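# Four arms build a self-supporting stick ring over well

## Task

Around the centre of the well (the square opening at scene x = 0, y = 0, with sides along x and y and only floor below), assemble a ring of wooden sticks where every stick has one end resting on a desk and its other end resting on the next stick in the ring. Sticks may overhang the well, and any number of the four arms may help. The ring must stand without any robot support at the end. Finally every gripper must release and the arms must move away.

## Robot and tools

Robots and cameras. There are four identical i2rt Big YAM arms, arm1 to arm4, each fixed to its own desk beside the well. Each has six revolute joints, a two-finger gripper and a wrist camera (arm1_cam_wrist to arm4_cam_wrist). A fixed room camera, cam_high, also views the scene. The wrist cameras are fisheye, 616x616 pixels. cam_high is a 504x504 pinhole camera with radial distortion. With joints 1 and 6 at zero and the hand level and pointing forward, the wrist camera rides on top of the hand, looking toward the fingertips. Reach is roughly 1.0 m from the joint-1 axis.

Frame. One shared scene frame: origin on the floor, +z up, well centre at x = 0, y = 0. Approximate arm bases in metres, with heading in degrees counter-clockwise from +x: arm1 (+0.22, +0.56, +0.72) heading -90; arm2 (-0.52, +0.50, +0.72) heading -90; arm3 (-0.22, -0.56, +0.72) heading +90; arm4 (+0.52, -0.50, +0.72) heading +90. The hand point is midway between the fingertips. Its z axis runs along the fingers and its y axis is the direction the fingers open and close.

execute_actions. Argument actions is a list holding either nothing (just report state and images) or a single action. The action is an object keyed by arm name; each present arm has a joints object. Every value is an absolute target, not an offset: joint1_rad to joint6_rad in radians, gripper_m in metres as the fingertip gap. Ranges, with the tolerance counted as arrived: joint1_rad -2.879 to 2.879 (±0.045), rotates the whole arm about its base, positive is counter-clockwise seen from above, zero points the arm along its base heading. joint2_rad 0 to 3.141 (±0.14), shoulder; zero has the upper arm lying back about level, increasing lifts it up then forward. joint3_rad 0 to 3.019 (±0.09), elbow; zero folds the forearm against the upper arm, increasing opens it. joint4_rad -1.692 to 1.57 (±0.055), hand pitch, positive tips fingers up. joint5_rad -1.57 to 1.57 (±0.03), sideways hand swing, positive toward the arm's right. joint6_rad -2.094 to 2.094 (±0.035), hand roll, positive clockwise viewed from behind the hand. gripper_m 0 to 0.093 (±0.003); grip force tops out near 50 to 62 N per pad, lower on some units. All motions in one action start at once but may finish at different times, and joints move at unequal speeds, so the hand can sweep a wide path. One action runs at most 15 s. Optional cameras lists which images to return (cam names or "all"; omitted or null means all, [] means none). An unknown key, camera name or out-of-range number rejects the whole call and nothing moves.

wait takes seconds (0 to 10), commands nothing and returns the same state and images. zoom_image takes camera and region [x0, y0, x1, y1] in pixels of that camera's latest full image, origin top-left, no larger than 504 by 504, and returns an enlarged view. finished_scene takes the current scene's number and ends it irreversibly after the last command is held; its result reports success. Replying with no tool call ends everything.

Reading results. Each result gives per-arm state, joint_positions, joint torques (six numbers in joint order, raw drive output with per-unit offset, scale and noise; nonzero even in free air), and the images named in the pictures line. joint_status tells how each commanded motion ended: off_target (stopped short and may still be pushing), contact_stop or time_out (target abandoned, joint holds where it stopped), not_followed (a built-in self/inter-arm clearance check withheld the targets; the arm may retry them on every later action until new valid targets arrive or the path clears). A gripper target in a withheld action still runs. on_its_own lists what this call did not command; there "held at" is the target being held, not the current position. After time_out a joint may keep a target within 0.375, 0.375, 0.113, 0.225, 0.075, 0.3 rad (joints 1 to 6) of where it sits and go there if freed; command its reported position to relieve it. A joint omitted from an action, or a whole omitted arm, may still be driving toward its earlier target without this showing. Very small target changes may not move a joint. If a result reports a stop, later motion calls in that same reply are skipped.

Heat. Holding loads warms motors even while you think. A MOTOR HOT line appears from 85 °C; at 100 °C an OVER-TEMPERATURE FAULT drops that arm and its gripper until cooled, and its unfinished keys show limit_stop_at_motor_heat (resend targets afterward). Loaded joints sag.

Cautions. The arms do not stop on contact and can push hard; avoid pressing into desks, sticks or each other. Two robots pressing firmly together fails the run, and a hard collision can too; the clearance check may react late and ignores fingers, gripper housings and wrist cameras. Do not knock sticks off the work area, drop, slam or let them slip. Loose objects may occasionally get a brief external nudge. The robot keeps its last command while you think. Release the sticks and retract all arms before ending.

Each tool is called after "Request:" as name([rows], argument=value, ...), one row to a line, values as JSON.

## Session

Request:
execute_actions(actions=[])

Scene clock: 0.00 s.
Joint torques (N m, as the arm reports them, + toward a larger angle): no reading
arm1.joint_positions: joint1_rad=+0.055 joint2_rad=+0.554 joint3_rad=+1.413 joint4_rad=-1.274 joint5_rad=-0.135 joint6_rad=-0.075 gripper_m=+0.094
arm1.joint_status: not commanded
arm1.hand: x=+0.2554 y=+0.3481 z=+1.3668 quat_wxyz=(-0.416, -0.525, -0.654, +0.351) (m; scene frame)
arm2.joint_positions: joint1_rad=-0.291 joint2_rad=+0.586 joint3_rad=+1.450 joint4_rad=-1.336 joint5_rad=-0.238 joint6_rad=+0.375 gripper_m=+0.095
arm2.joint_status: not commanded
arm2.hand: x=-0.5427 y=+0.2918 z=+1.3192 quat_wxyz=(-0.451, -0.735, -0.424, +0.277) (m; scene frame)
arm3.joint_positions: joint1_rad=+0.323 joint2_rad=+0.629 joint3_rad=+1.363 joint4_rad=-1.242 joint5_rad=-0.197 joint6_rad=-0.200 gripper_m=+0.095
arm3.joint_status: not commanded
arm3.hand: x=-0.3314 y=-0.3440 z=+1.3391 quat_wxyz=(-0.270, +0.769, -0.373, -0.442) (m; scene frame)
arm4.joint_positions: joint1_rad=-0.260 joint2_rad=+0.594 joint3_rad=+1.466 joint4_rad=-1.186 joint5_rad=+0.144 joint6_rad=-0.034 gripper_m=+0.094
arm4.joint_status: not commanded
arm4.hand: x=+0.6073 y=-0.2910 z=+1.4071 quat_wxyz=(-0.510, +0.460, -0.665, -0.293) (m; scene frame)
pictures: arm1_cam_wrist, arm2_cam_wrist, arm3_cam_wrist, arm4_cam_wrist, cam_high
Images, in order (width x height): arm1_cam_wrist 616x616, arm2_cam_wrist 616x616, arm3_cam_wrist 616x616, arm4_cam_wrist 616x616, cam_high 504x504.

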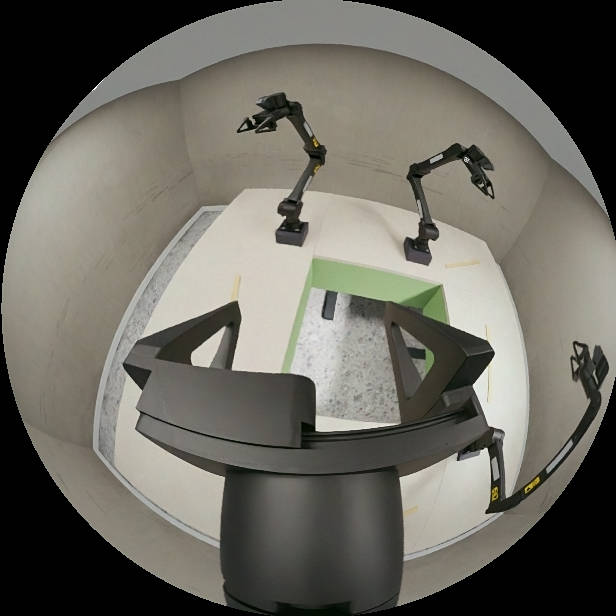

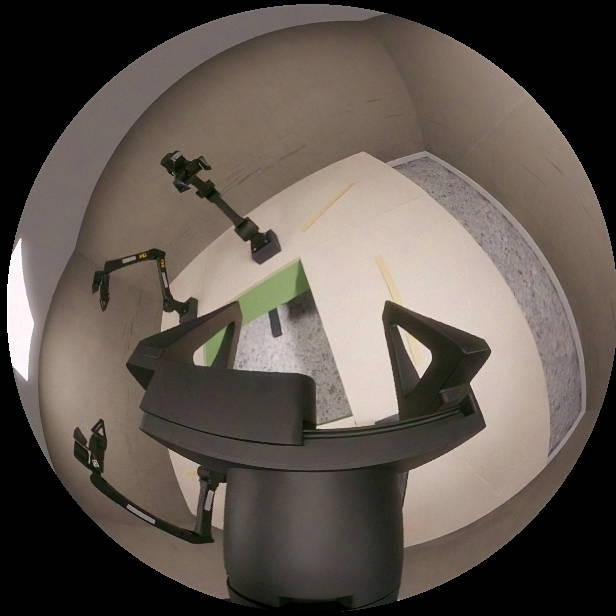

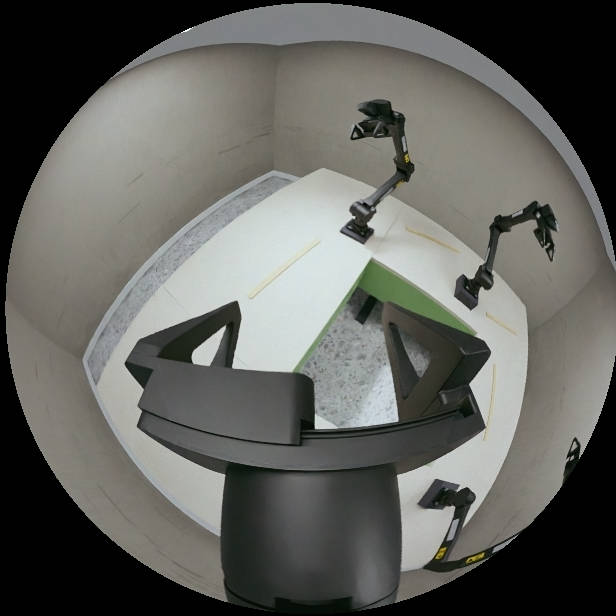

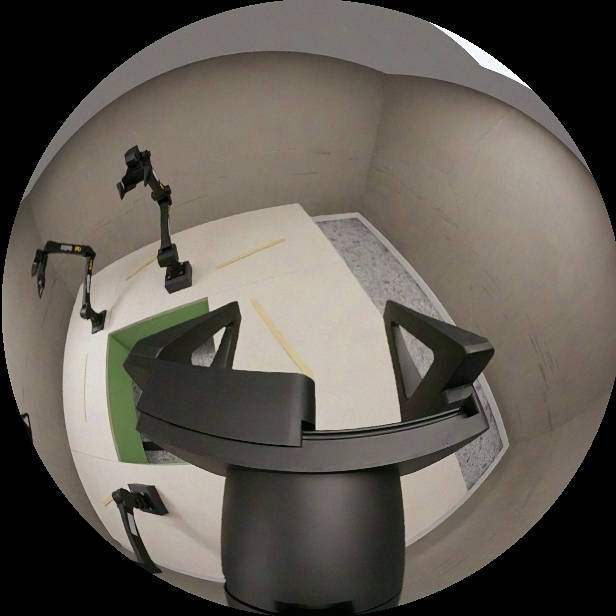

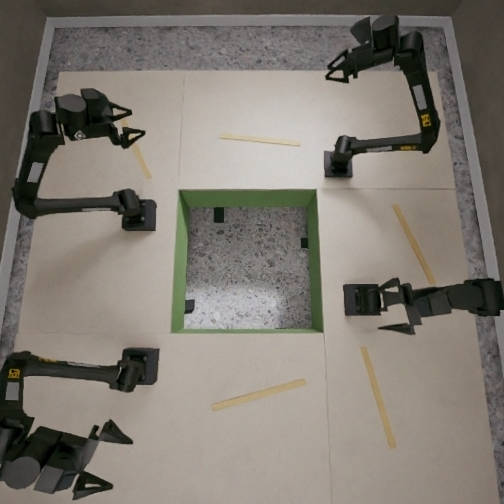

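Request:
zoom_image(camera="cam_high", region=[100, 90, 352, 342])

Request:
zoom_image(camera="cam_high", region=[160, 220, 412, 472])

Region (100, 90, 352, 342) of cam_high's 504x504 image, scaled by 2.000, with more detail than that image has.

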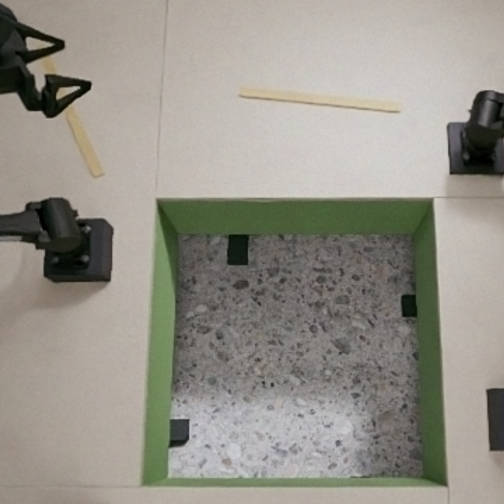

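Region (160, 220, 412, 472) of cam_high's 504x504 image, scaled by 2.000, with more detail than that image has.

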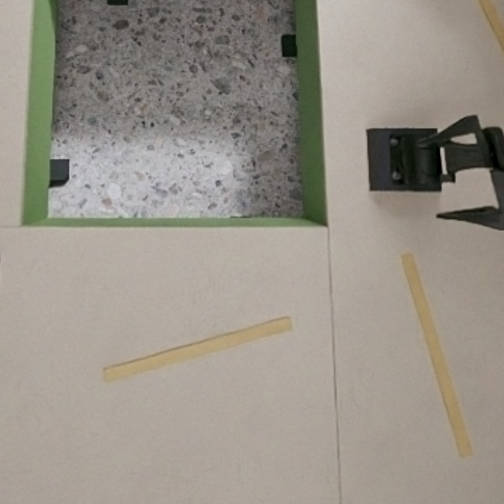

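Request:
execute_actions([
  {"arm1":{"joints":{"joint1_rad":1.665,"joint2_rad":1.495,"joint3_rad":0.67,"joint4_rad":-0.72,"joint5_rad":0,"joint6_rad":-0.13}},"arm2":{"joints":{"joint1_rad":-0.386,"joint2_rad":1.471,"joint3_rad":0.805,"joint4_rad":-0.896,"joint5_rad":0,"joint6_rad":-0.305}},"arm3":{"joints":{"joint1_rad":1.611,"joint2_rad":1.495,"joint3_rad":0.657,"joint4_rad":-0.71,"joint5_rad":0,"joint6_rad":-0.39}},"arm4":{"joints":{"joint1_rad":-0.315,"joint2_rad":1.825,"joint3_rad":1.145,"joint4_rad":-0.87,"joint5_rad":0,"joint6_rad":-0.615}}},
])

Scene clock: 19.57 s.
Joint torques (N m, as the arm reports them, + toward a larger angle): arm1=[ 1.52 -8.05  6.52  1.31 -0.06 -0.05] | arm2=[-1.26 -7.89  9.75  1.09  0.12 -0.07] | arm3=[-0.96 -7.79  7.04  0.7   0.11 -0.05] | arm4=[ -1.76 -16.34   7.91   0.7   -0.14  -0.08]
arm1.joint_positions: joint1_rad=+1.661 joint2_rad=+1.477 joint3_rad=+0.666 joint4_rad=-0.738 joint5_rad=+0.000 joint6_rad=-0.119 gripper_m=+0.095
arm1.joint_status: all done
arm1.hand: x=+0.5380 y=+0.5867 z=+0.7788 quat_wxyz=(-0.006, +0.101, -0.995, -0.004) (m; scene frame)
arm2.joint_positions: joint1_rad=-0.383 joint2_rad=+1.451 joint3_rad=+0.787 joint4_rad=-0.912 joint5_rad=-0.003 joint6_rad=-0.297 gripper_m=+0.095
arm2.joint_status: all done
arm2.hand: x=-0.6499 y=+0.1820 z=+0.7751 quat_wxyz=(-0.002, -0.738, -0.674, -0.003) (m; scene frame)
arm3.joint_positions: joint1_rad=+1.612 joint2_rad=+1.486 joint3_rad=+0.646 joint4_rad=-0.721 joint5_rad=-0.002 joint6_rad=-0.382 gripper_m=+0.095
arm3.joint_status: all done
arm3.hand: x=-0.5311 y=-0.5801 z=+0.7734 quat_wxyz=(-0.008, +0.975, +0.222, -0.005) (m; scene frame)
arm4.joint_positions: joint1_rad=-0.310 joint2_rad=+1.821 joint3_rad=+1.142 joint4_rad=-0.881 joint5_rad=+0.002 joint6_rad=-0.606 gripper_m=+0.094
arm4.joint_status: all done
arm4.hand: x=+0.6825 y=-0.0468 z=+0.7863 quat_wxyz=(-0.005, +0.794, -0.608, +0.001) (m; scene frame)
pictures: arm1_cam_wrist, arm2_cam_wrist, arm3_cam_wrist, arm4_cam_wrist, cam_high
Images, in order (width x height): arm1_cam_wrist 616x616, arm2_cam_wrist 616x616, arm3_cam_wrist 616x616, arm4_cam_wrist 616x616, cam_high 504x504.

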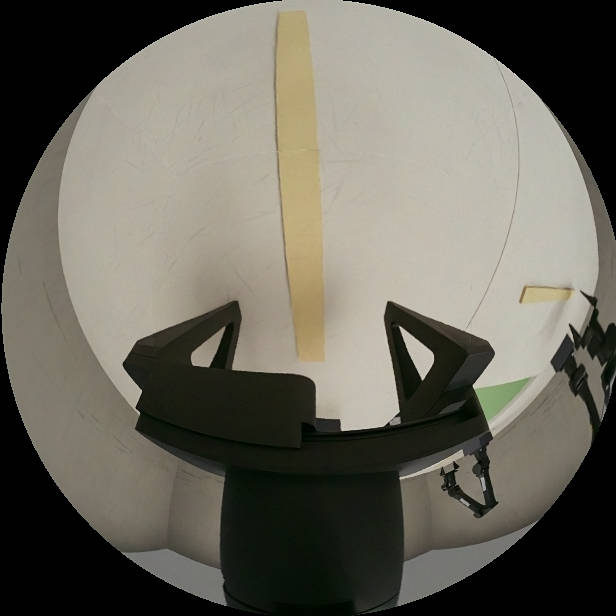

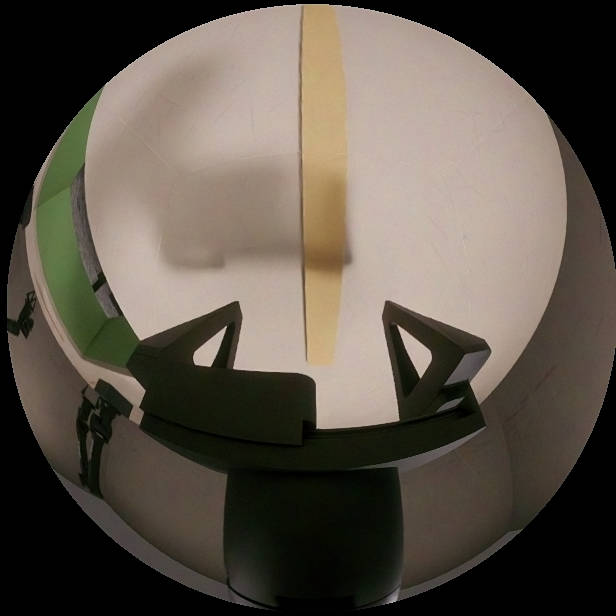

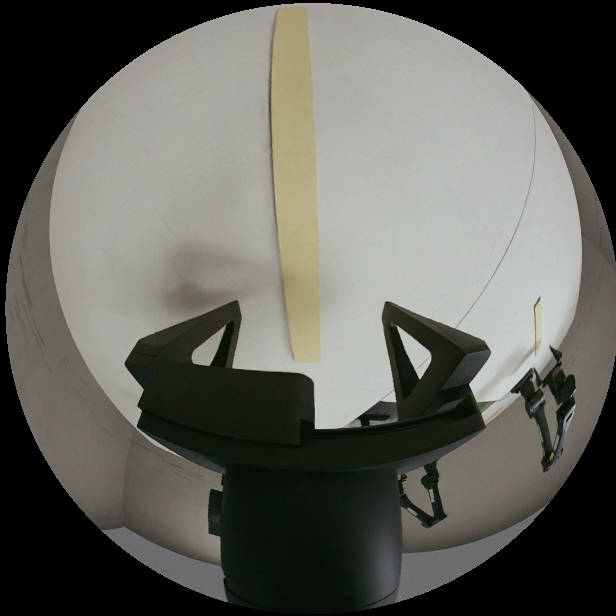

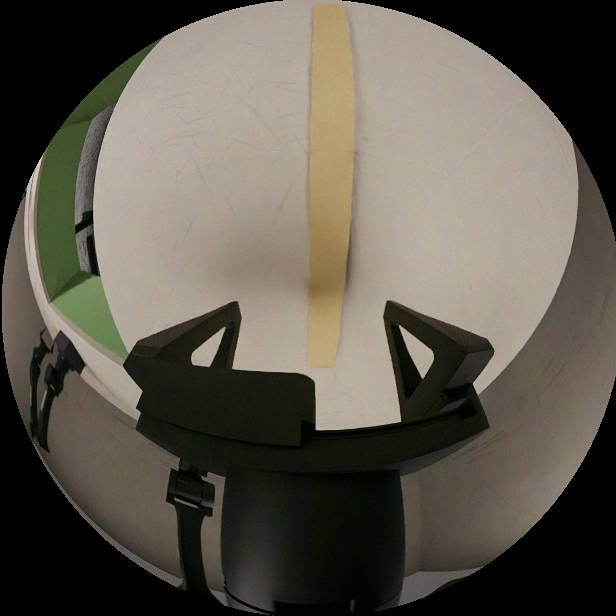

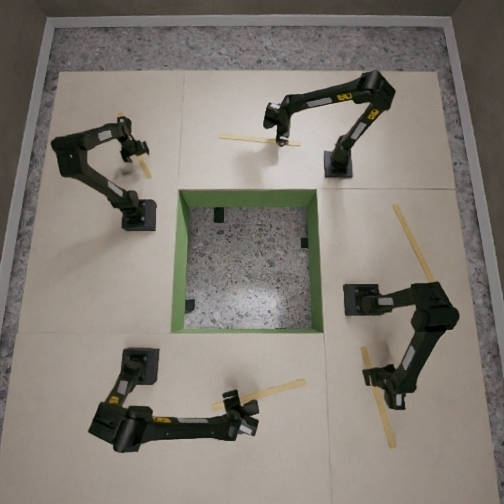

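Request:
execute_actions([
  {"arm1":{"joints":{"joint1_rad":1.695,"joint2_rad":1.635,"joint3_rad":0.625,"joint4_rad":-0.55,"joint6_rad":-0.15,"gripper_m":0.065}},"arm2":{"joints":{"joint1_rad":-0.412,"joint2_rad":1.585,"joint3_rad":0.745,"joint4_rad":-0.74,"joint6_rad":-0.32,"gripper_m":0.065}},"arm3":{"joints":{"joint1_rad":1.648,"joint2_rad":1.632,"joint3_rad":0.612,"joint4_rad":-0.545,"gripper_m":0.065}},"arm4":{"joints":{"joint1_rad":-0.345,"joint2_rad":1.925,"joint3_rad":1.09,"joint4_rad":-0.74,"joint6_rad":-0.625,"gripper_m":0.065}}},
], cameras=[])

Scene clock: 28.17 s.
Joint torques (N m, as the arm reports them, + toward a larger angle): arm1=[ 2.08 -9.54  5.07  1.82 -0.13 -0.07] | arm2=[-1.69 -7.79  6.61  1.76  0.02 -0.07] | arm3=[-0.17 -7.52  5.02  1.86  0.18  0.07] | arm4=[ -1.64 -15.07   6.3    0.55  -0.11  -0.07]
arm1.joint_positions: joint1_rad=+1.685 joint2_rad=+1.624 joint3_rad=+0.622 joint4_rad=-0.581 joint5_rad=+0.001 joint6_rad=-0.137 gripper_m=+0.065
arm1.joint_status: all done
arm1.hand: x=+0.5272 y=+0.5937 z=+0.7252 quat_wxyz=(+0.010, +0.122, -0.992, -0.004) (m; scene frame)
arm2.joint_positions: joint1_rad=-0.405 joint2_rad=+1.551 joint3_rad=+0.753 joint4_rad=-0.775 joint5_rad=+0.000 joint6_rad=-0.310 gripper_m=+0.065
arm2.joint_status: all done
arm2.hand: x=-0.6593 y=+0.1805 z=+0.7328 quat_wxyz=(-0.001, -0.741, -0.671, -0.001) (m; scene frame)
arm3.joint_positions: joint1_rad=+1.644 joint2_rad=+1.613 joint3_rad=+0.614 joint4_rad=-0.582 joint5_rad=-0.004 joint6_rad=-0.392 gripper_m=+0.065
arm3.joint_status: all done
arm3.hand: x=-0.5258 y=-0.5894 z=+0.7289 quat_wxyz=(-0.006, +0.970, +0.242, +0.004) (m; scene frame)
arm4.joint_positions: joint1_rad=-0.343 joint2_rad=+1.897 joint3_rad=+1.097 joint4_rad=-0.751 joint5_rad=+0.001 joint6_rad=-0.617 gripper_m=+0.065
arm4.joint_status: all done
arm4.hand: x=+0.6960 y=-0.0551 z=+0.7388 quat_wxyz=(-0.009, +0.787, -0.616, -0.001) (m; scene frame)
pictures: none
No camera images: the call's "cameras" was empty. Leave "cameras" out to get every camera's image.

Request:
execute_actions([
  {"arm1":{"joints":{"gripper_m":0.0}},"arm2":{"joints":{"gripper_m":0.0}},"arm3":{"joints":{"gripper_m":0.0}},"arm4":{"joints":{"gripper_m":0.0}}},
], cameras=[])

Request:
execute_actions([
  {"arm1":{"joints":{"joint2_rad":1.2,"joint3_rad":0.7,"joint4_rad":-0.9}},"arm2":{"joints":{"joint2_rad":1.46,"joint3_rad":0.82,"joint4_rad":-0.86}},"arm3":{"joints":{"joint2_rad":1.2,"joint3_rad":0.7,"joint4_rad":-0.9}},"arm4":{"joints":{"joint2_rad":1.79,"joint4_rad":-0.82}}},
])

Scene clock: 34.93 s.
Joint torques (N m, as the arm reports them, + toward a larger angle): arm1=[ 2.11 -9.57  5.06  1.36 -0.25 -0.07] | arm2=[-1.52 -7.8   6.74  1.27  0.07 -0.07] | arm3=[-0.53 -7.89  5.02  1.14  0.16  0.06] | arm4=[ -1.71 -14.85   6.24   0.49  -0.11  -0.06]
arm1.joint_positions: joint1_rad=+1.685 joint2_rad=+1.624 joint3_rad=+0.622 joint4_rad=-0.570 joint5_rad=+0.004 joint6_rad=-0.138 gripper_m=+0.027
arm1.joint_status: gripper_m off_target (ended at +0.027, target +0.000)
arm1.hand: x=+0.5300 y=+0.5936 z=+0.7252 quat_wxyz=(+0.005, +0.123, -0.992, -0.003) (m; scene frame)
arm2.joint_positions: joint1_rad=-0.407 joint2_rad=+1.551 joint3_rad=+0.753 joint4_rad=-0.760 joint5_rad=-0.001 joint6_rad=-0.314 gripper_m=+0.027
arm2.joint_status: gripper_m off_target (ended at +0.027, target +0.000)
arm2.hand: x=-0.6610 y=+0.1773 z=+0.7328 quat_wxyz=(-0.005, -0.741, -0.672, +0.006) (m; scene frame)
arm3.joint_positions: joint1_rad=+1.647 joint2_rad=+1.613 joint3_rad=+0.613 joint4_rad=-0.564 joint5_rad=-0.004 joint6_rad=-0.393 gripper_m=+0.028
arm3.joint_status: gripper_m off_target (ended at +0.028, target +0.000)
arm3.hand: x=-0.5296 y=-0.5909 z=+0.7285 quat_wxyz=(-0.007, +0.970, +0.244, -0.004) (m; scene frame)
arm4.joint_positions: joint1_rad=-0.343 joint2_rad=+1.898 joint3_rad=+1.097 joint4_rad=-0.750 joint5_rad=+0.001 joint6_rad=-0.618 gripper_m=+0.027
arm4.joint_status: gripper_m off_target (ended at +0.027, target +0.000)
arm4.hand: x=+0.6960 y=-0.0551 z=+0.7385 quat_wxyz=(-0.009, +0.787, -0.616, -0.001) (m; scene frame)
pictures: none
No camera images: the call's "cameras" was empty. Leave "cameras" out to get every camera's image.

Scene clock: 36.13 s.
Joint torques (N m, as the arm reports them, + toward a larger angle): arm1=[ 1.87 -6.99 10.35  0.18 -0.24 -0.07] | arm2=[ -1.55 -10.18  10.65   0.14   0.07  -0.05] | arm3=[-0.72 -5.47 10.51  0.27  0.08  0.06] | arm4=[ -1.78 -16.17   8.09   0.03  -0.11  -0.06]
arm1.joint_positions: joint1_rad=+1.685 joint2_rad=+1.199 joint3_rad=+0.668 joint4_rad=-0.884 joint5_rad=+0.004 joint6_rad=-0.138 gripper_m=+0.027
arm1.joint_status: all done
arm1.hand: x=+0.5307 y=+0.5924 z=+0.8595 quat_wxyz=(-0.073, +0.122, -0.990, -0.002) (m; scene frame)
arm2.joint_positions: joint1_rad=-0.407 joint2_rad=+1.458 joint3_rad=+0.792 joint4_rad=-0.847 joint5_rad=-0.001 joint6_rad=-0.314 gripper_m=+0.027
arm2.joint_status: all done
arm2.hand: x=-0.6647 y=+0.1689 z=+0.7747 quat_wxyz=(-0.014, -0.740, -0.671, +0.026) (m; scene frame)
arm3.joint_positions: joint1_rad=+1.647 joint2_rad=+1.192 joint3_rad=+0.666 joint4_rad=-0.892 joint5_rad=-0.001 joint6_rad=-0.393 gripper_m=+0.028
arm3.joint_status: all done
arm3.hand: x=-0.5279 y=-0.5925 z=+0.8628 quat_wxyz=(-0.019, +0.967, +0.244, -0.076) (m; scene frame)
arm4.joint_positions: joint1_rad=-0.343 joint2_rad=+1.782 joint3_rad=+1.085 joint4_rad=-0.811 joint5_rad=+0.001 joint6_rad=-0.618 gripper_m=+0.027
arm4.joint_status: all done
arm4.hand: x=+0.6949 y=-0.0576 z=+0.7870 quat_wxyz=(-0.030, +0.787, -0.616, -0.007) (m; scene frame)
pictures: arm1_cam_wrist, arm2_cam_wrist, arm3_cam_wrist, arm4_cam_wrist, cam_high
Images, in order (width x height): arm1_cam_wrist 616x616, arm2_cam_wrist 616x616, arm3_cam_wrist 616x616, arm4_cam_wrist 616x616, cam_high 504x504.

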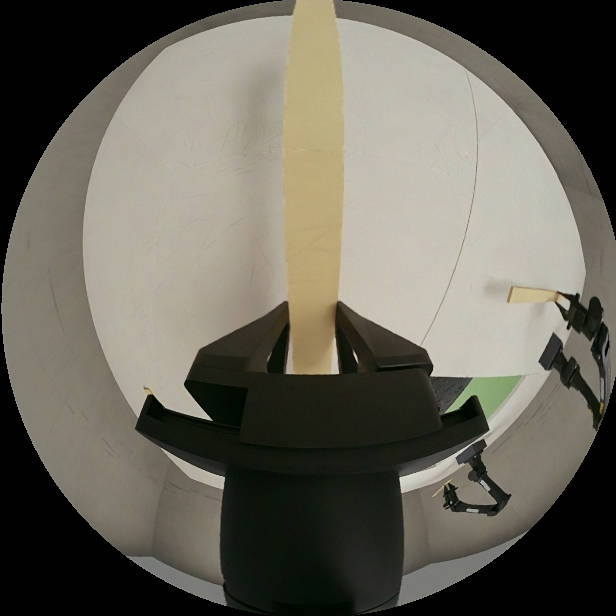

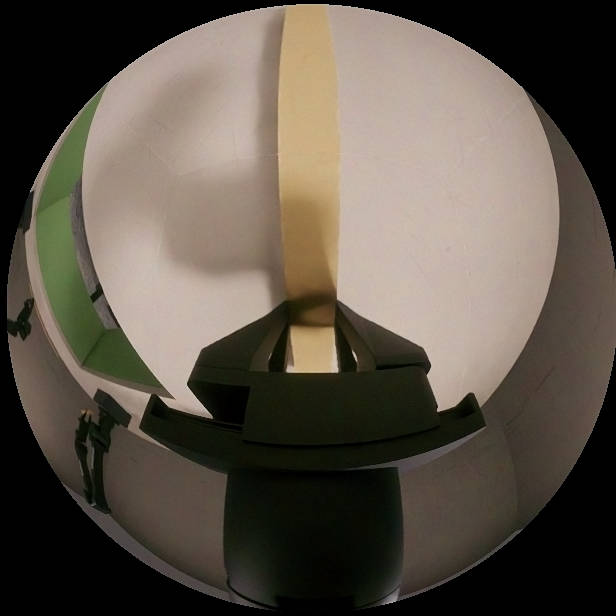

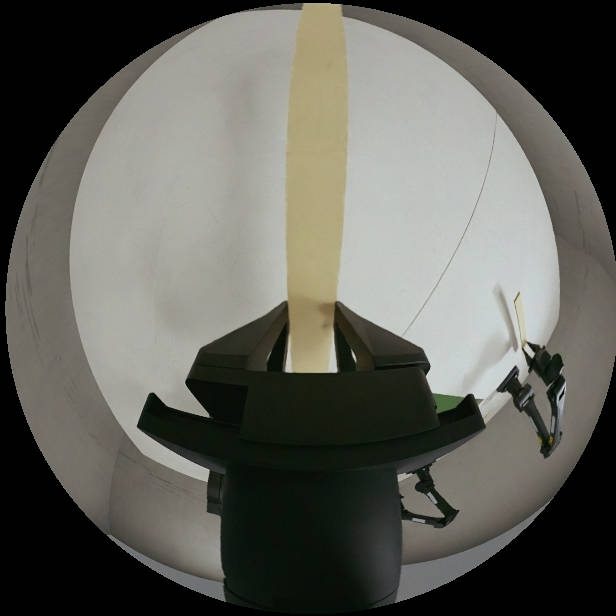

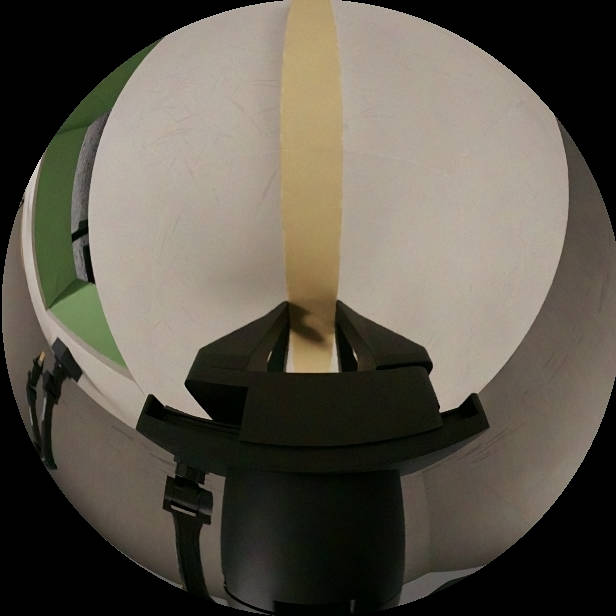

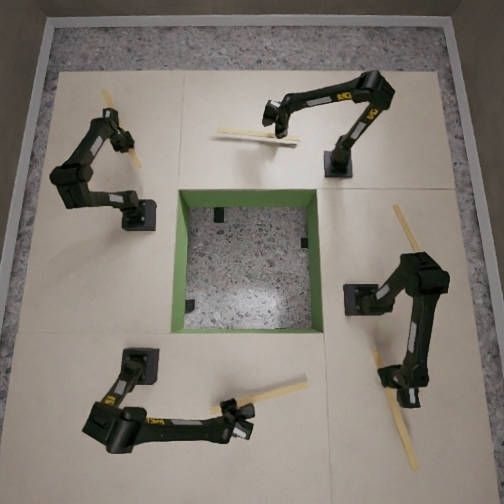

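Request:
execute_actions([
  {"arm1":{"joints":{"joint1_rad":-0.70,"joint5_rad":-0.167,"joint6_rad":-0.9}},"arm2":{"joints":{"joint1_rad":-0.27,"joint2_rad":1.74,"joint3_rad":1.22,"joint4_rad":-0.914,"joint5_rad":-0.1,"joint6_rad":-1.9}},"arm3":{"joints":{"joint1_rad":-0.712,"joint5_rad":-0.167,"joint6_rad":-0.95}},"arm4":{"joints":{"joint1_rad":-0.25,"joint2_rad":1.8,"joint3_rad":1.175,"joint4_rad":-0.78,"joint5_rad":-0.1,"joint6_rad":-1.9}}},
], cameras=["cam_high"])

Request:
execute_actions([
  {"arm2":{"joints":{"joint1_rad":0.382,"joint2_rad":1.785,"joint5_rad":-0.235,"joint6_rad":-1.40}},"arm4":{"joints":{"joint1_rad":0.406,"joint2_rad":1.848,"joint5_rad":-0.235,"joint6_rad":-1.40}}},
], cameras=["cam_high"])

Scene clock: 45.93 s.
Joint torques (N m, as the arm reports them, + toward a larger angle): arm1=[ 0.87 -6.62 10.35  0.16 -0.33 -0.06] | arm2=[ -1.4  -15.01  11.41   0.19  -0.12  -0.05] | arm3=[-0.45 -4.81 10.66  0.13 -0.25 -0.04] | arm4=[ -1.97 -15.83  10.5    0.66  -0.21  -0.07]
arm1.joint_positions: joint1_rad=-0.694 joint2_rad=+1.199 joint3_rad=+0.668 joint4_rad=-0.884 joint5_rad=-0.165 joint6_rad=-0.888 gripper_m=+0.027
arm1.joint_status: all done
arm1.hand: x=+0.0365 y=+0.3009 z=+0.8641 quat_wxyz=(-0.075, -0.629, -0.770, +0.078) (m; scene frame)
arm2.joint_positions: joint1_rad=-0.264 joint2_rad=+1.728 joint3_rad=+1.192 joint4_rad=-0.904 joint5_rad=-0.098 joint6_rad=-1.893 gripper_m=+0.027
arm2.joint_status: all done
arm2.hand: x=-0.6388 y=+0.0054 z=+0.7977 quat_wxyz=(-0.029, +0.030, -0.996, +0.077) (m; scene frame)
arm3.joint_positions: joint1_rad=-0.712 joint2_rad=+1.193 joint3_rad=+0.666 joint4_rad=-0.892 joint5_rad=-0.164 joint6_rad=-0.941 gripper_m=+0.028
arm3.joint_status: all done
arm3.hand: x=-0.0399 y=-0.3022 z=+0.8670 quat_wxyz=(-0.083, +0.789, -0.603, -0.086) (m; scene frame)
arm4.joint_positions: joint1_rad=-0.245 joint2_rad=+1.786 joint3_rad=+1.145 joint4_rad=-0.790 joint5_rad=-0.099 joint6_rad=-1.892 gripper_m=+0.027
arm4.joint_status: all done
arm4.hand: x=+0.6433 y=-0.0054 z=+0.8059 quat_wxyz=(-0.080, +0.996, +0.025, -0.026) (m; scene frame)
pictures: cam_high
Images, in order (width x height): cam_high 504x504.

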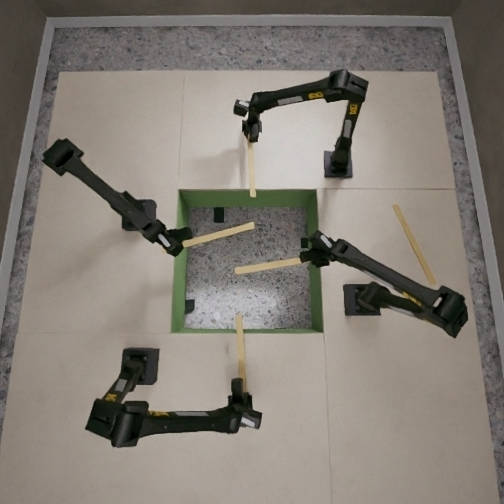

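Scene clock: 47.47 s.
Joint torques (N m, as the arm reports them, + toward a larger angle): arm1=[ 0.69 -6.55 10.33  0.15 -0.33 -0.07] | arm2=[ -1.66 -14.25  11.19   0.13  -0.17   0.1 ] | arm3=[-0.45 -5.35 10.71  0.12 -0.27 -0.07] | arm4=[ -1.21 -16.54   9.87   0.5   -0.26   0.13]
arm1.joint_positions: joint1_rad=-0.694 joint2_rad=+1.199 joint3_rad=+0.668 joint4_rad=-0.884 joint5_rad=-0.165 joint6_rad=-0.888 gripper_m=+0.027
arm1.joint_status: not commanded
arm1.hand: x=+0.0365 y=+0.3009 z=+0.8641 quat_wxyz=(-0.075, -0.628, -0.770, +0.078) (m; scene frame)
arm2.joint_positions: joint1_rad=+0.384 joint2_rad=+1.764 joint3_rad=+1.192 joint4_rad=-0.904 joint5_rad=-0.235 joint6_rad=-1.408 gripper_m=+0.027
arm2.joint_status: all done
arm2.hand: x=-0.2959 y=+0.0455 z=+0.7848 quat_wxyz=(-0.126, +0.113, -0.985, +0.015) (m; scene frame)
arm3.joint_positions: joint1_rad=-0.712 joint2_rad=+1.193 joint3_rad=+0.666 joint4_rad=-0.892 joint5_rad=-0.164 joint6_rad=-0.941 gripper_m=+0.028
arm3.joint_status: not commanded
arm3.hand: x=-0.0399 y=-0.3022 z=+0.8670 quat_wxyz=(-0.083, +0.789, -0.603, -0.086) (m; scene frame)
arm4.joint_positions: joint1_rad=+0.410 joint2_rad=+1.839 joint3_rad=+1.148 joint4_rad=-0.787 joint5_rad=-0.235 joint6_rad=-1.410 gripper_m=+0.027
arm4.joint_status: all done
arm4.hand: x=+0.2975 y=-0.0459 z=+0.7842 quat_wxyz=(-0.012, +0.986, +0.112, -0.124) (m; scene frame)
pictures: cam_high
Images, in order (width x height): cam_high 504x504.

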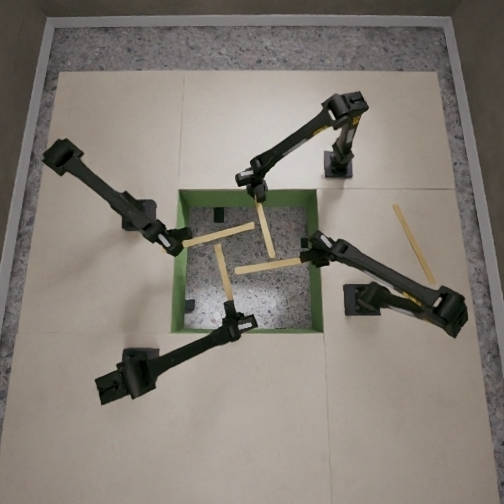

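Request:
execute_actions([
  {"arm1":{"joints":{"joint2_rad":1.36,"joint3_rad":0.501,"joint4_rad":-0.465,"joint6_rad":-0.93}},"arm3":{"joints":{"joint2_rad":1.353,"joint3_rad":0.515,"joint4_rad":-0.475,"joint6_rad":-0.99}}},
], cameras=["cam_high"])

Request:
zoom_image(camera="cam_high", region=[150, 165, 350, 365])

Scene clock: 54.23 s.
Joint torques (N m, as the arm reports them, + toward a larger angle): arm1=[ 0.69 -7.79  7.75  1.94 -0.34 -0.06] | arm2=[ -0.99 -14.25  11.23   0.24  -0.17   0.11] | arm3=[-0.56 -7.47  8.3   1.19 -0.24 -0.05] | arm4=[ -1.6  -16.76   9.85   0.49  -0.26   0.1 ]
arm1.joint_positions: joint1_rad=-0.694 joint2_rad=+1.369 joint3_rad=+0.477 joint4_rad=-0.489 joint5_rad=-0.165 joint6_rad=-0.918 gripper_m=+0.027
arm1.joint_status: all done
arm1.hand: x=+0.0460 y=+0.3141 z=+0.7688 quat_wxyz=(-0.074, -0.615, -0.779, +0.096) (m; scene frame)
arm2.joint_positions: joint1_rad=+0.384 joint2_rad=+1.764 joint3_rad=+1.192 joint4_rad=-0.904 joint5_rad=-0.235 joint6_rad=-1.408 gripper_m=+0.027
arm2.joint_status: not commanded
arm2.hand: x=-0.2959 y=+0.0455 z=+0.7848 quat_wxyz=(-0.126, +0.113, -0.985, +0.015) (m; scene frame)
arm3.joint_positions: joint1_rad=-0.712 joint2_rad=+1.366 joint3_rad=+0.492 joint4_rad=-0.490 joint5_rad=-0.165 joint6_rad=-0.981 gripper_m=+0.028
arm3.joint_status: all done
arm3.hand: x=-0.0442 y=-0.3054 z=+0.7759 quat_wxyz=(-0.112, +0.800, -0.584, -0.083) (m; scene frame)
arm4.joint_positions: joint1_rad=+0.410 joint2_rad=+1.839 joint3_rad=+1.148 joint4_rad=-0.787 joint5_rad=-0.235 joint6_rad=-1.409 gripper_m=+0.027
arm4.joint_status: not commanded
arm4.hand: x=+0.2975 y=-0.0459 z=+0.7842 quat_wxyz=(-0.012, +0.986, +0.112, -0.124) (m; scene frame)
pictures: cam_high
Images, in order (width x height): cam_high 504x504.

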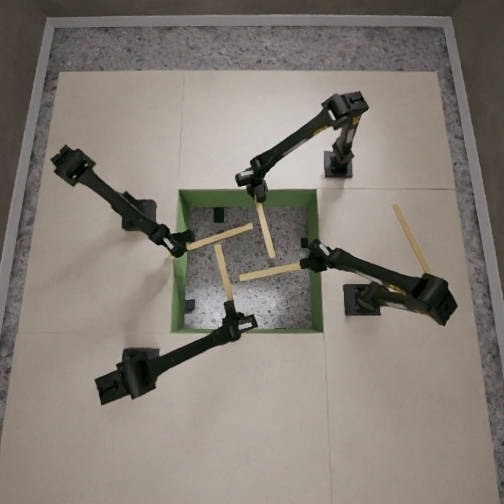

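Region (150, 165, 350, 365) of cam_high's 504x504 image, scaled by 2.520, with more detail than that image has.

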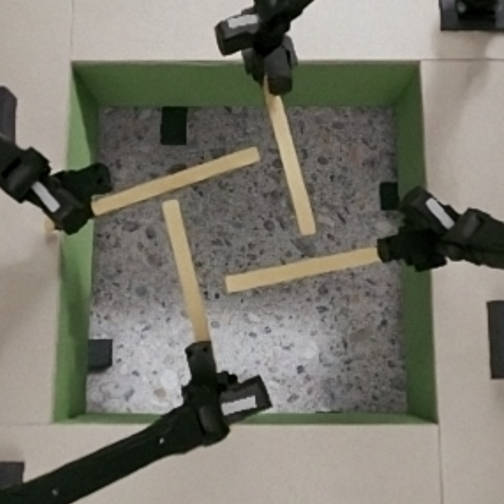

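Request:
execute_actions([
  {"arm1":{"joints":{"joint6_rad":-0.68}},"arm3":{"joints":{"joint6_rad":-0.71}},"arm2":{"joints":{"joint1_rad":0.418,"joint6_rad":-1.11}},"arm4":{"joints":{"joint6_rad":-1.11}}},
])

Request:
zoom_image(camera="cam_high", region=[225, 232, 270, 277])

Scene clock: 61.23 s.
Joint torques (N m, as the arm reports them, + toward a larger angle): arm1=[ 0.73 -7.88  7.83  1.97 -0.32  0.17] | arm2=[ -1.4  -14.57  11.21   0.16  -0.15   0.1 ] | arm3=[-0.46 -7.26  8.09  1.36 -0.23  0.13] | arm4=[ -1.44 -16.8    9.95   0.56  -0.24   0.13]
arm1.joint_positions: joint1_rad=-0.694 joint2_rad=+1.369 joint3_rad=+0.477 joint4_rad=-0.489 joint5_rad=-0.165 joint6_rad=-0.693 gripper_m=+0.027
arm1.joint_status: all done
arm1.hand: x=+0.0460 y=+0.3141 z=+0.7688 quat_wxyz=(-0.084, -0.698, -0.705, +0.087) (m; scene frame)
arm2.joint_positions: joint1_rad=+0.418 joint2_rad=+1.764 joint3_rad=+1.192 joint4_rad=-0.904 joint5_rad=-0.235 joint6_rad=-1.118 gripper_m=+0.027
arm2.joint_status: all done
arm2.hand: x=-0.2806 y=+0.0533 z=+0.7848 quat_wxyz=(-0.127, -0.014, -0.992, -0.005) (m; scene frame)
arm3.joint_positions: joint1_rad=-0.712 joint2_rad=+1.366 joint3_rad=+0.492 joint4_rad=-0.490 joint5_rad=-0.165 joint6_rad=-0.721 gripper_m=+0.028
arm3.joint_status: all done
arm3.hand: x=-0.0442 y=-0.3054 z=+0.7759 quat_wxyz=(-0.100, +0.718, -0.682, -0.097) (m; scene frame)
arm4.joint_positions: joint1_rad=+0.410 joint2_rad=+1.839 joint3_rad=+1.148 joint4_rad=-0.787 joint5_rad=-0.235 joint6_rad=-1.120 gripper_m=+0.027
arm4.joint_status: all done
arm4.hand: x=+0.2975 y=-0.0459 z=+0.7842 quat_wxyz=(+0.006, +0.992, -0.031, -0.125) (m; scene frame)
pictures: arm1_cam_wrist, arm2_cam_wrist, arm3_cam_wrist, arm4_cam_wrist, cam_high
Images, in order (width x height): arm1_cam_wrist 616x616, arm2_cam_wrist 616x616, arm3_cam_wrist 616x616, arm4_cam_wrist 616x616, cam_high 504x504.

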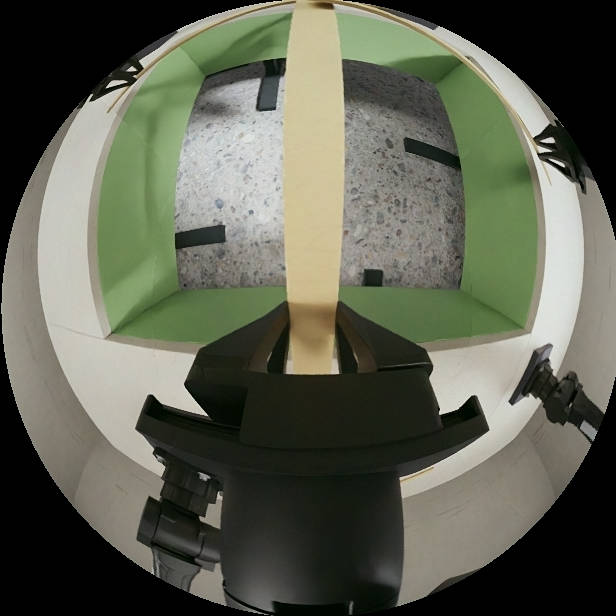

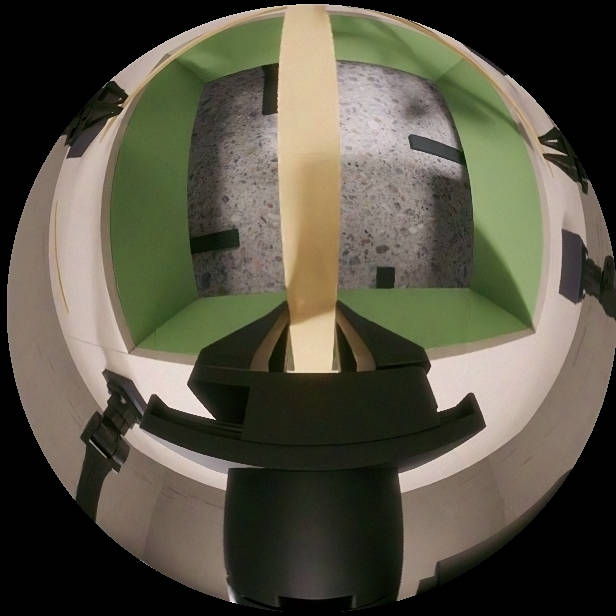

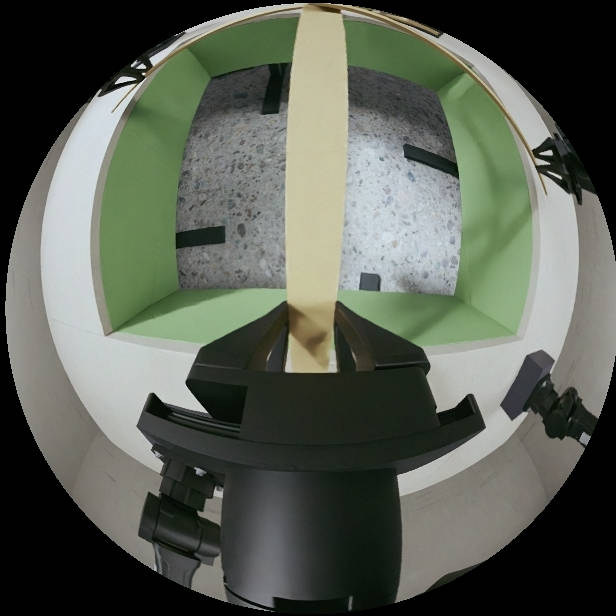

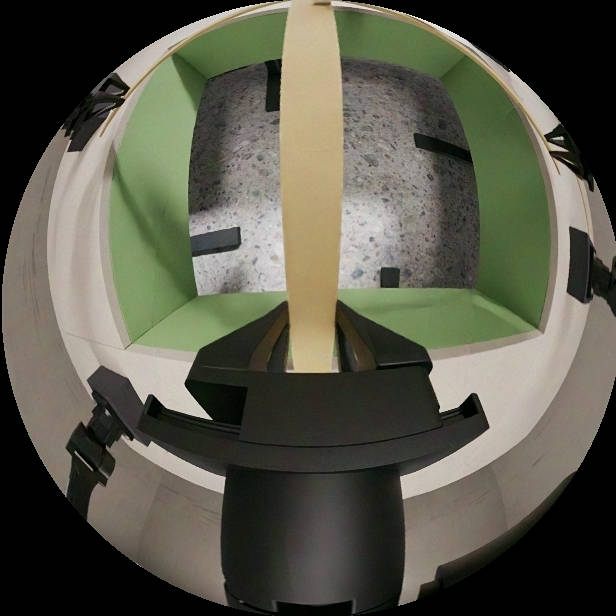

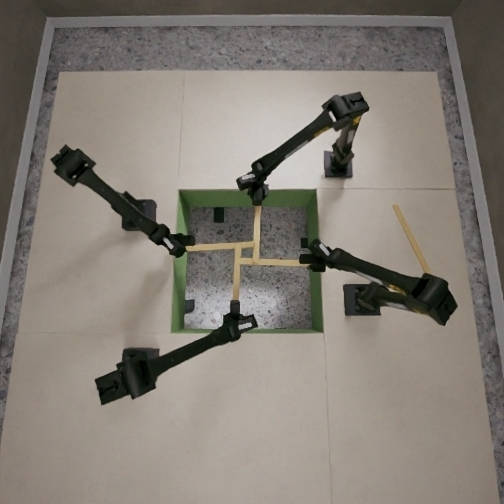

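Region (225, 232, 270, 277) of cam_high's 504x504 image, scaled by 11.200, with more detail than that image has.

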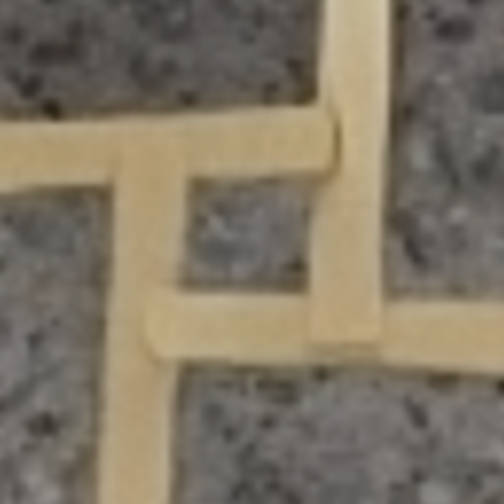

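Request:
execute_actions([
  {"arm1":{"joints":{"joint1_rad":-0.667,"joint2_rad":1.44,"joint3_rad":0.527,"joint4_rad":-0.445,"joint5_rad":-0.144,"joint6_rad":-0.665}},"arm3":{"joints":{"joint1_rad":-0.69,"joint2_rad":1.433,"joint3_rad":0.54,"joint4_rad":-0.45,"joint5_rad":-0.142,"joint6_rad":-0.697}},"arm2":{"joints":{"joint1_rad":0.435,"joint2_rad":1.812,"joint4_rad":-0.875,"joint5_rad":-0.2,"joint6_rad":-1.065}},"arm4":{"joints":{"joint1_rad":0.425,"joint2_rad":1.88,"joint3_rad":1.17,"joint4_rad":-0.765,"joint5_rad":-0.2,"joint6_rad":-1.09}}},
], cameras=[])

Request:
execute_actions([
  {"arm1":{"joints":{"joint1_rad":-0.652,"joint2_rad":1.495,"joint3_rad":0.537,"joint4_rad":-0.425,"joint5_rad":-0.12}},"arm3":{"joints":{"joint1_rad":-0.674,"joint2_rad":1.49,"joint3_rad":0.548,"joint4_rad":-0.43,"joint5_rad":-0.12}},"arm2":{"joints":{"joint1_rad":0.445,"joint2_rad":1.841,"joint4_rad":-0.858,"joint5_rad":-0.167}},"arm4":{"joints":{"joint1_rad":0.435,"joint2_rad":1.906,"joint4_rad":-0.752,"joint5_rad":-0.167}}},
])

Request:
zoom_image(camera="cam_high", region=[225, 232, 270, 277])

Scene clock: 68.20 s.
Joint torques (N m, as the arm reports them, + toward a larger angle): arm1=[ 1.96 -7.    8.15  1.88 -0.13  0.2 ] | arm2=[ -0.69 -14.24  11.14   1.13  -0.12   0.11] | arm3=[ 0.04 -7.2   8.77  1.21 -0.09  0.15] | arm4=[ -0.74 -16.14   9.44   0.76  -0.21   0.11]
arm1.joint_positions: joint1_rad=-0.680 joint2_rad=+1.431 joint3_rad=+0.495 joint4_rad=-0.468 joint5_rad=-0.146 joint6_rad=-0.678 gripper_m=+0.027
arm1.joint_status: all done
arm1.hand: x=+0.0435 y=+0.3101 z=+0.7569 quat_wxyz=(-0.075, -0.701, -0.705, +0.076) (m; scene frame)
arm2.joint_positions: joint1_rad=+0.429 joint2_rad=+1.785 joint3_rad=+1.192 joint4_rad=-0.892 joint5_rad=-0.201 joint6_rad=-1.073 gripper_m=+0.027
arm2.joint_status: all done
arm2.hand: x=-0.2806 y=+0.0525 z=+0.7735 quat_wxyz=(-0.110, -0.032, -0.993, -0.005) (m; scene frame)
arm3.joint_positions: joint1_rad=-0.695 joint2_rad=+1.434 joint3_rad=+0.504 joint4_rad=-0.466 joint5_rad=-0.142 joint6_rad=-0.707 gripper_m=+0.028
arm3.joint_status: all done
arm3.hand: x=-0.0442 y=-0.3032 z=+0.7605 quat_wxyz=(-0.084, +0.719, -0.685, -0.086) (m; scene frame)
arm4.joint_positions: joint1_rad=+0.419 joint2_rad=+1.863 joint3_rad=+1.148 joint4_rad=-0.778 joint5_rad=-0.201 joint6_rad=-1.099 gripper_m=+0.027
arm4.joint_status: all done
arm4.hand: x=+0.2991 y=-0.0468 z=+0.7718 quat_wxyz=(+0.008, +0.994, -0.038, -0.106) (m; scene frame)
pictures: none
No camera images: the call's "cameras" was empty. Leave "cameras" out to get every camera's image.

Scene clock: 68.90 s.
Joint torques (N m, as the arm reports them, + toward a larger angle): arm1=[ 2.07 -7.52  7.67  1.82 -0.13  0.19] | arm2=[ -0.63 -14.82  10.8    1.12  -0.04   0.1 ] | arm3=[-0.08 -7.35  8.2   1.14 -0.08  0.14] | arm4=[ -0.92 -16.61   9.09   0.76  -0.16   0.1 ]
arm1.joint_positions: joint1_rad=-0.665 joint2_rad=+1.485 joint3_rad=+0.505 joint4_rad=-0.449 joint5_rad=-0.122 joint6_rad=-0.677 gripper_m=+0.027
arm1.joint_status: all done
arm1.hand: x=+0.0431 y=+0.3090 z=+0.7446 quat_wxyz=(-0.062, -0.699, -0.710, +0.064) (m; scene frame)
arm2.joint_positions: joint1_rad=+0.438 joint2_rad=+1.817 joint3_rad=+1.192 joint4_rad=-0.874 joint5_rad=-0.169 joint6_rad=-1.072 gripper_m=+0.027
arm2.joint_status: all done
arm2.hand: x=-0.2809 y=+0.0518 z=+0.7575 quat_wxyz=(-0.092, -0.029, -0.995, -0.005) (m; scene frame)
arm3.joint_positions: joint1_rad=-0.680 joint2_rad=+1.489 joint3_rad=+0.513 joint4_rad=-0.445 joint5_rad=-0.120 joint6_rad=-0.706 gripper_m=+0.028
arm3.joint_status: all done
arm3.hand: x=-0.0446 y=-0.3018 z=+0.7476 quat_wxyz=(-0.072, +0.724, -0.682, -0.074) (m; scene frame)
arm4.joint_positions: joint1_rad=+0.429 joint2_rad=+1.889 joint3_rad=+1.148 joint4_rad=-0.765 joint5_rad=-0.168 joint6_rad=-1.099 gripper_m=+0.027
arm4.joint_status: all done
arm4.hand: x=+0.2999 y=-0.0478 z=+0.7583 quat_wxyz=(+0.007, +0.995, -0.035, -0.089) (m; scene frame)
pictures: arm1_cam_wrist, arm2_cam_wrist, arm3_cam_wrist, arm4_cam_wrist, cam_high
Images, in order (width x height): arm1_cam_wrist 616x616, arm2_cam_wrist 616x616, arm3_cam_wrist 616x616, arm4_cam_wrist 616x616, cam_high 504x504.

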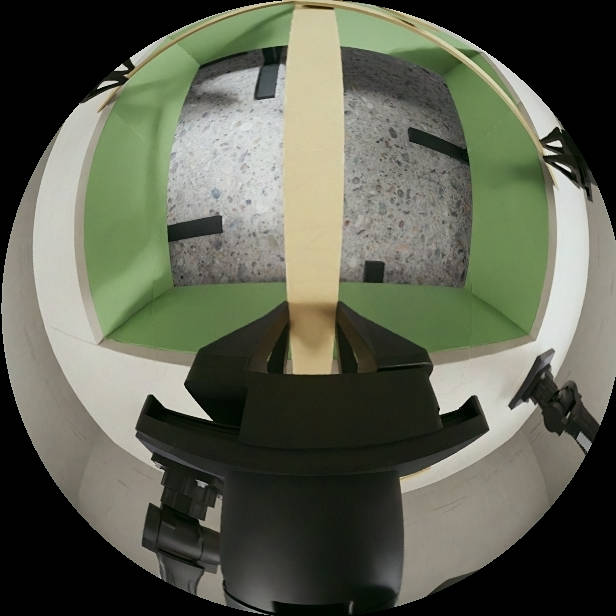

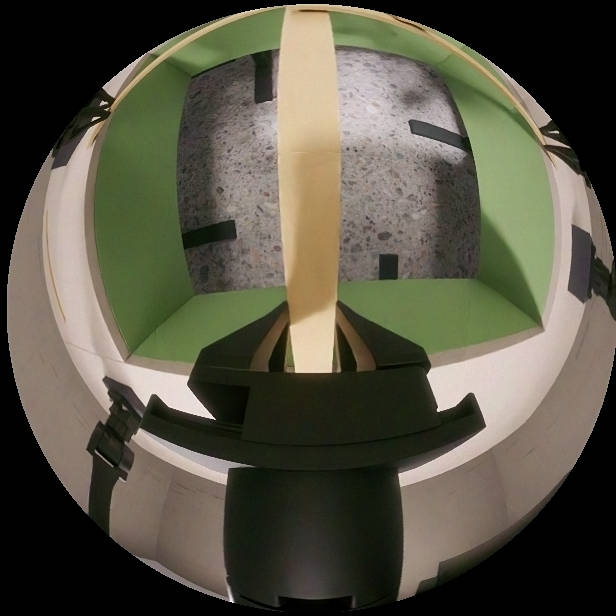

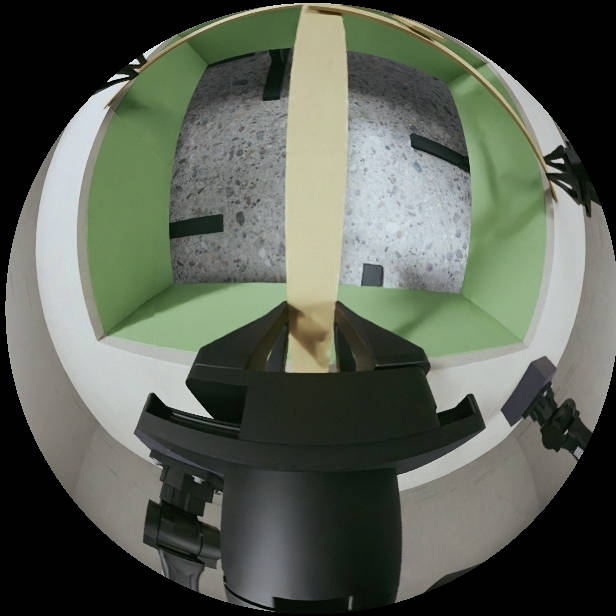

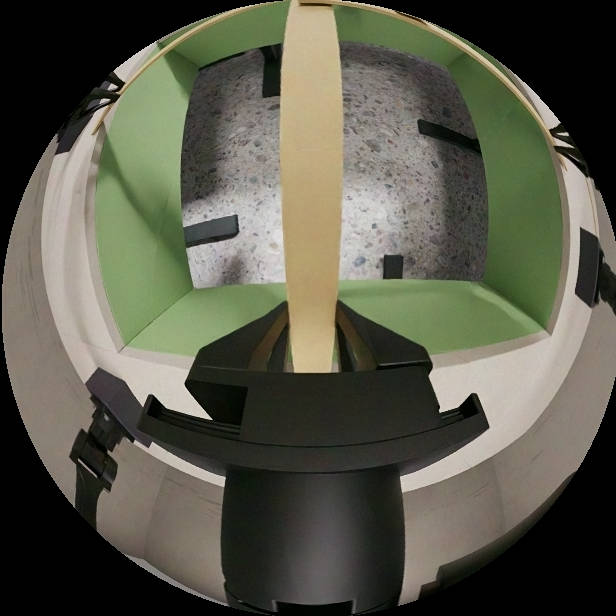

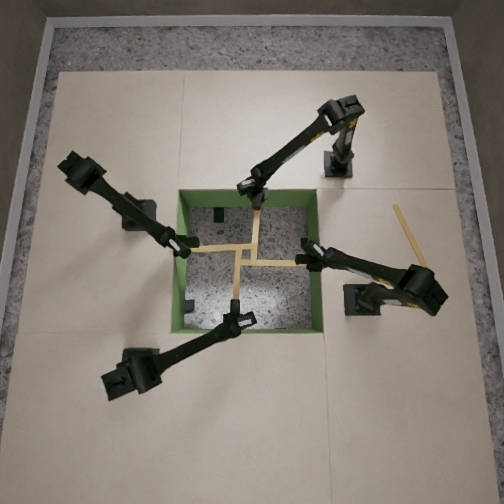

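Region (225, 232, 270, 277) of cam_high's 504x504 image, scaled by 11.200, with more detail than that image has.

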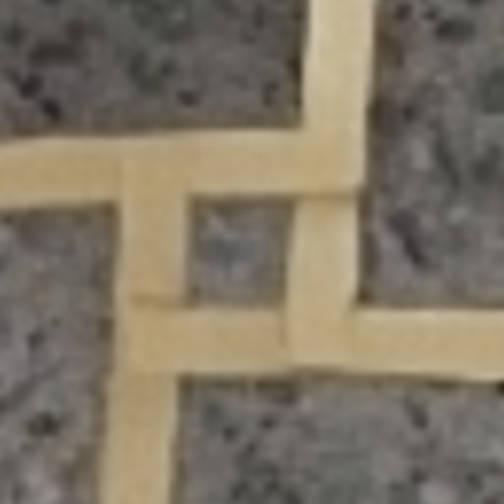

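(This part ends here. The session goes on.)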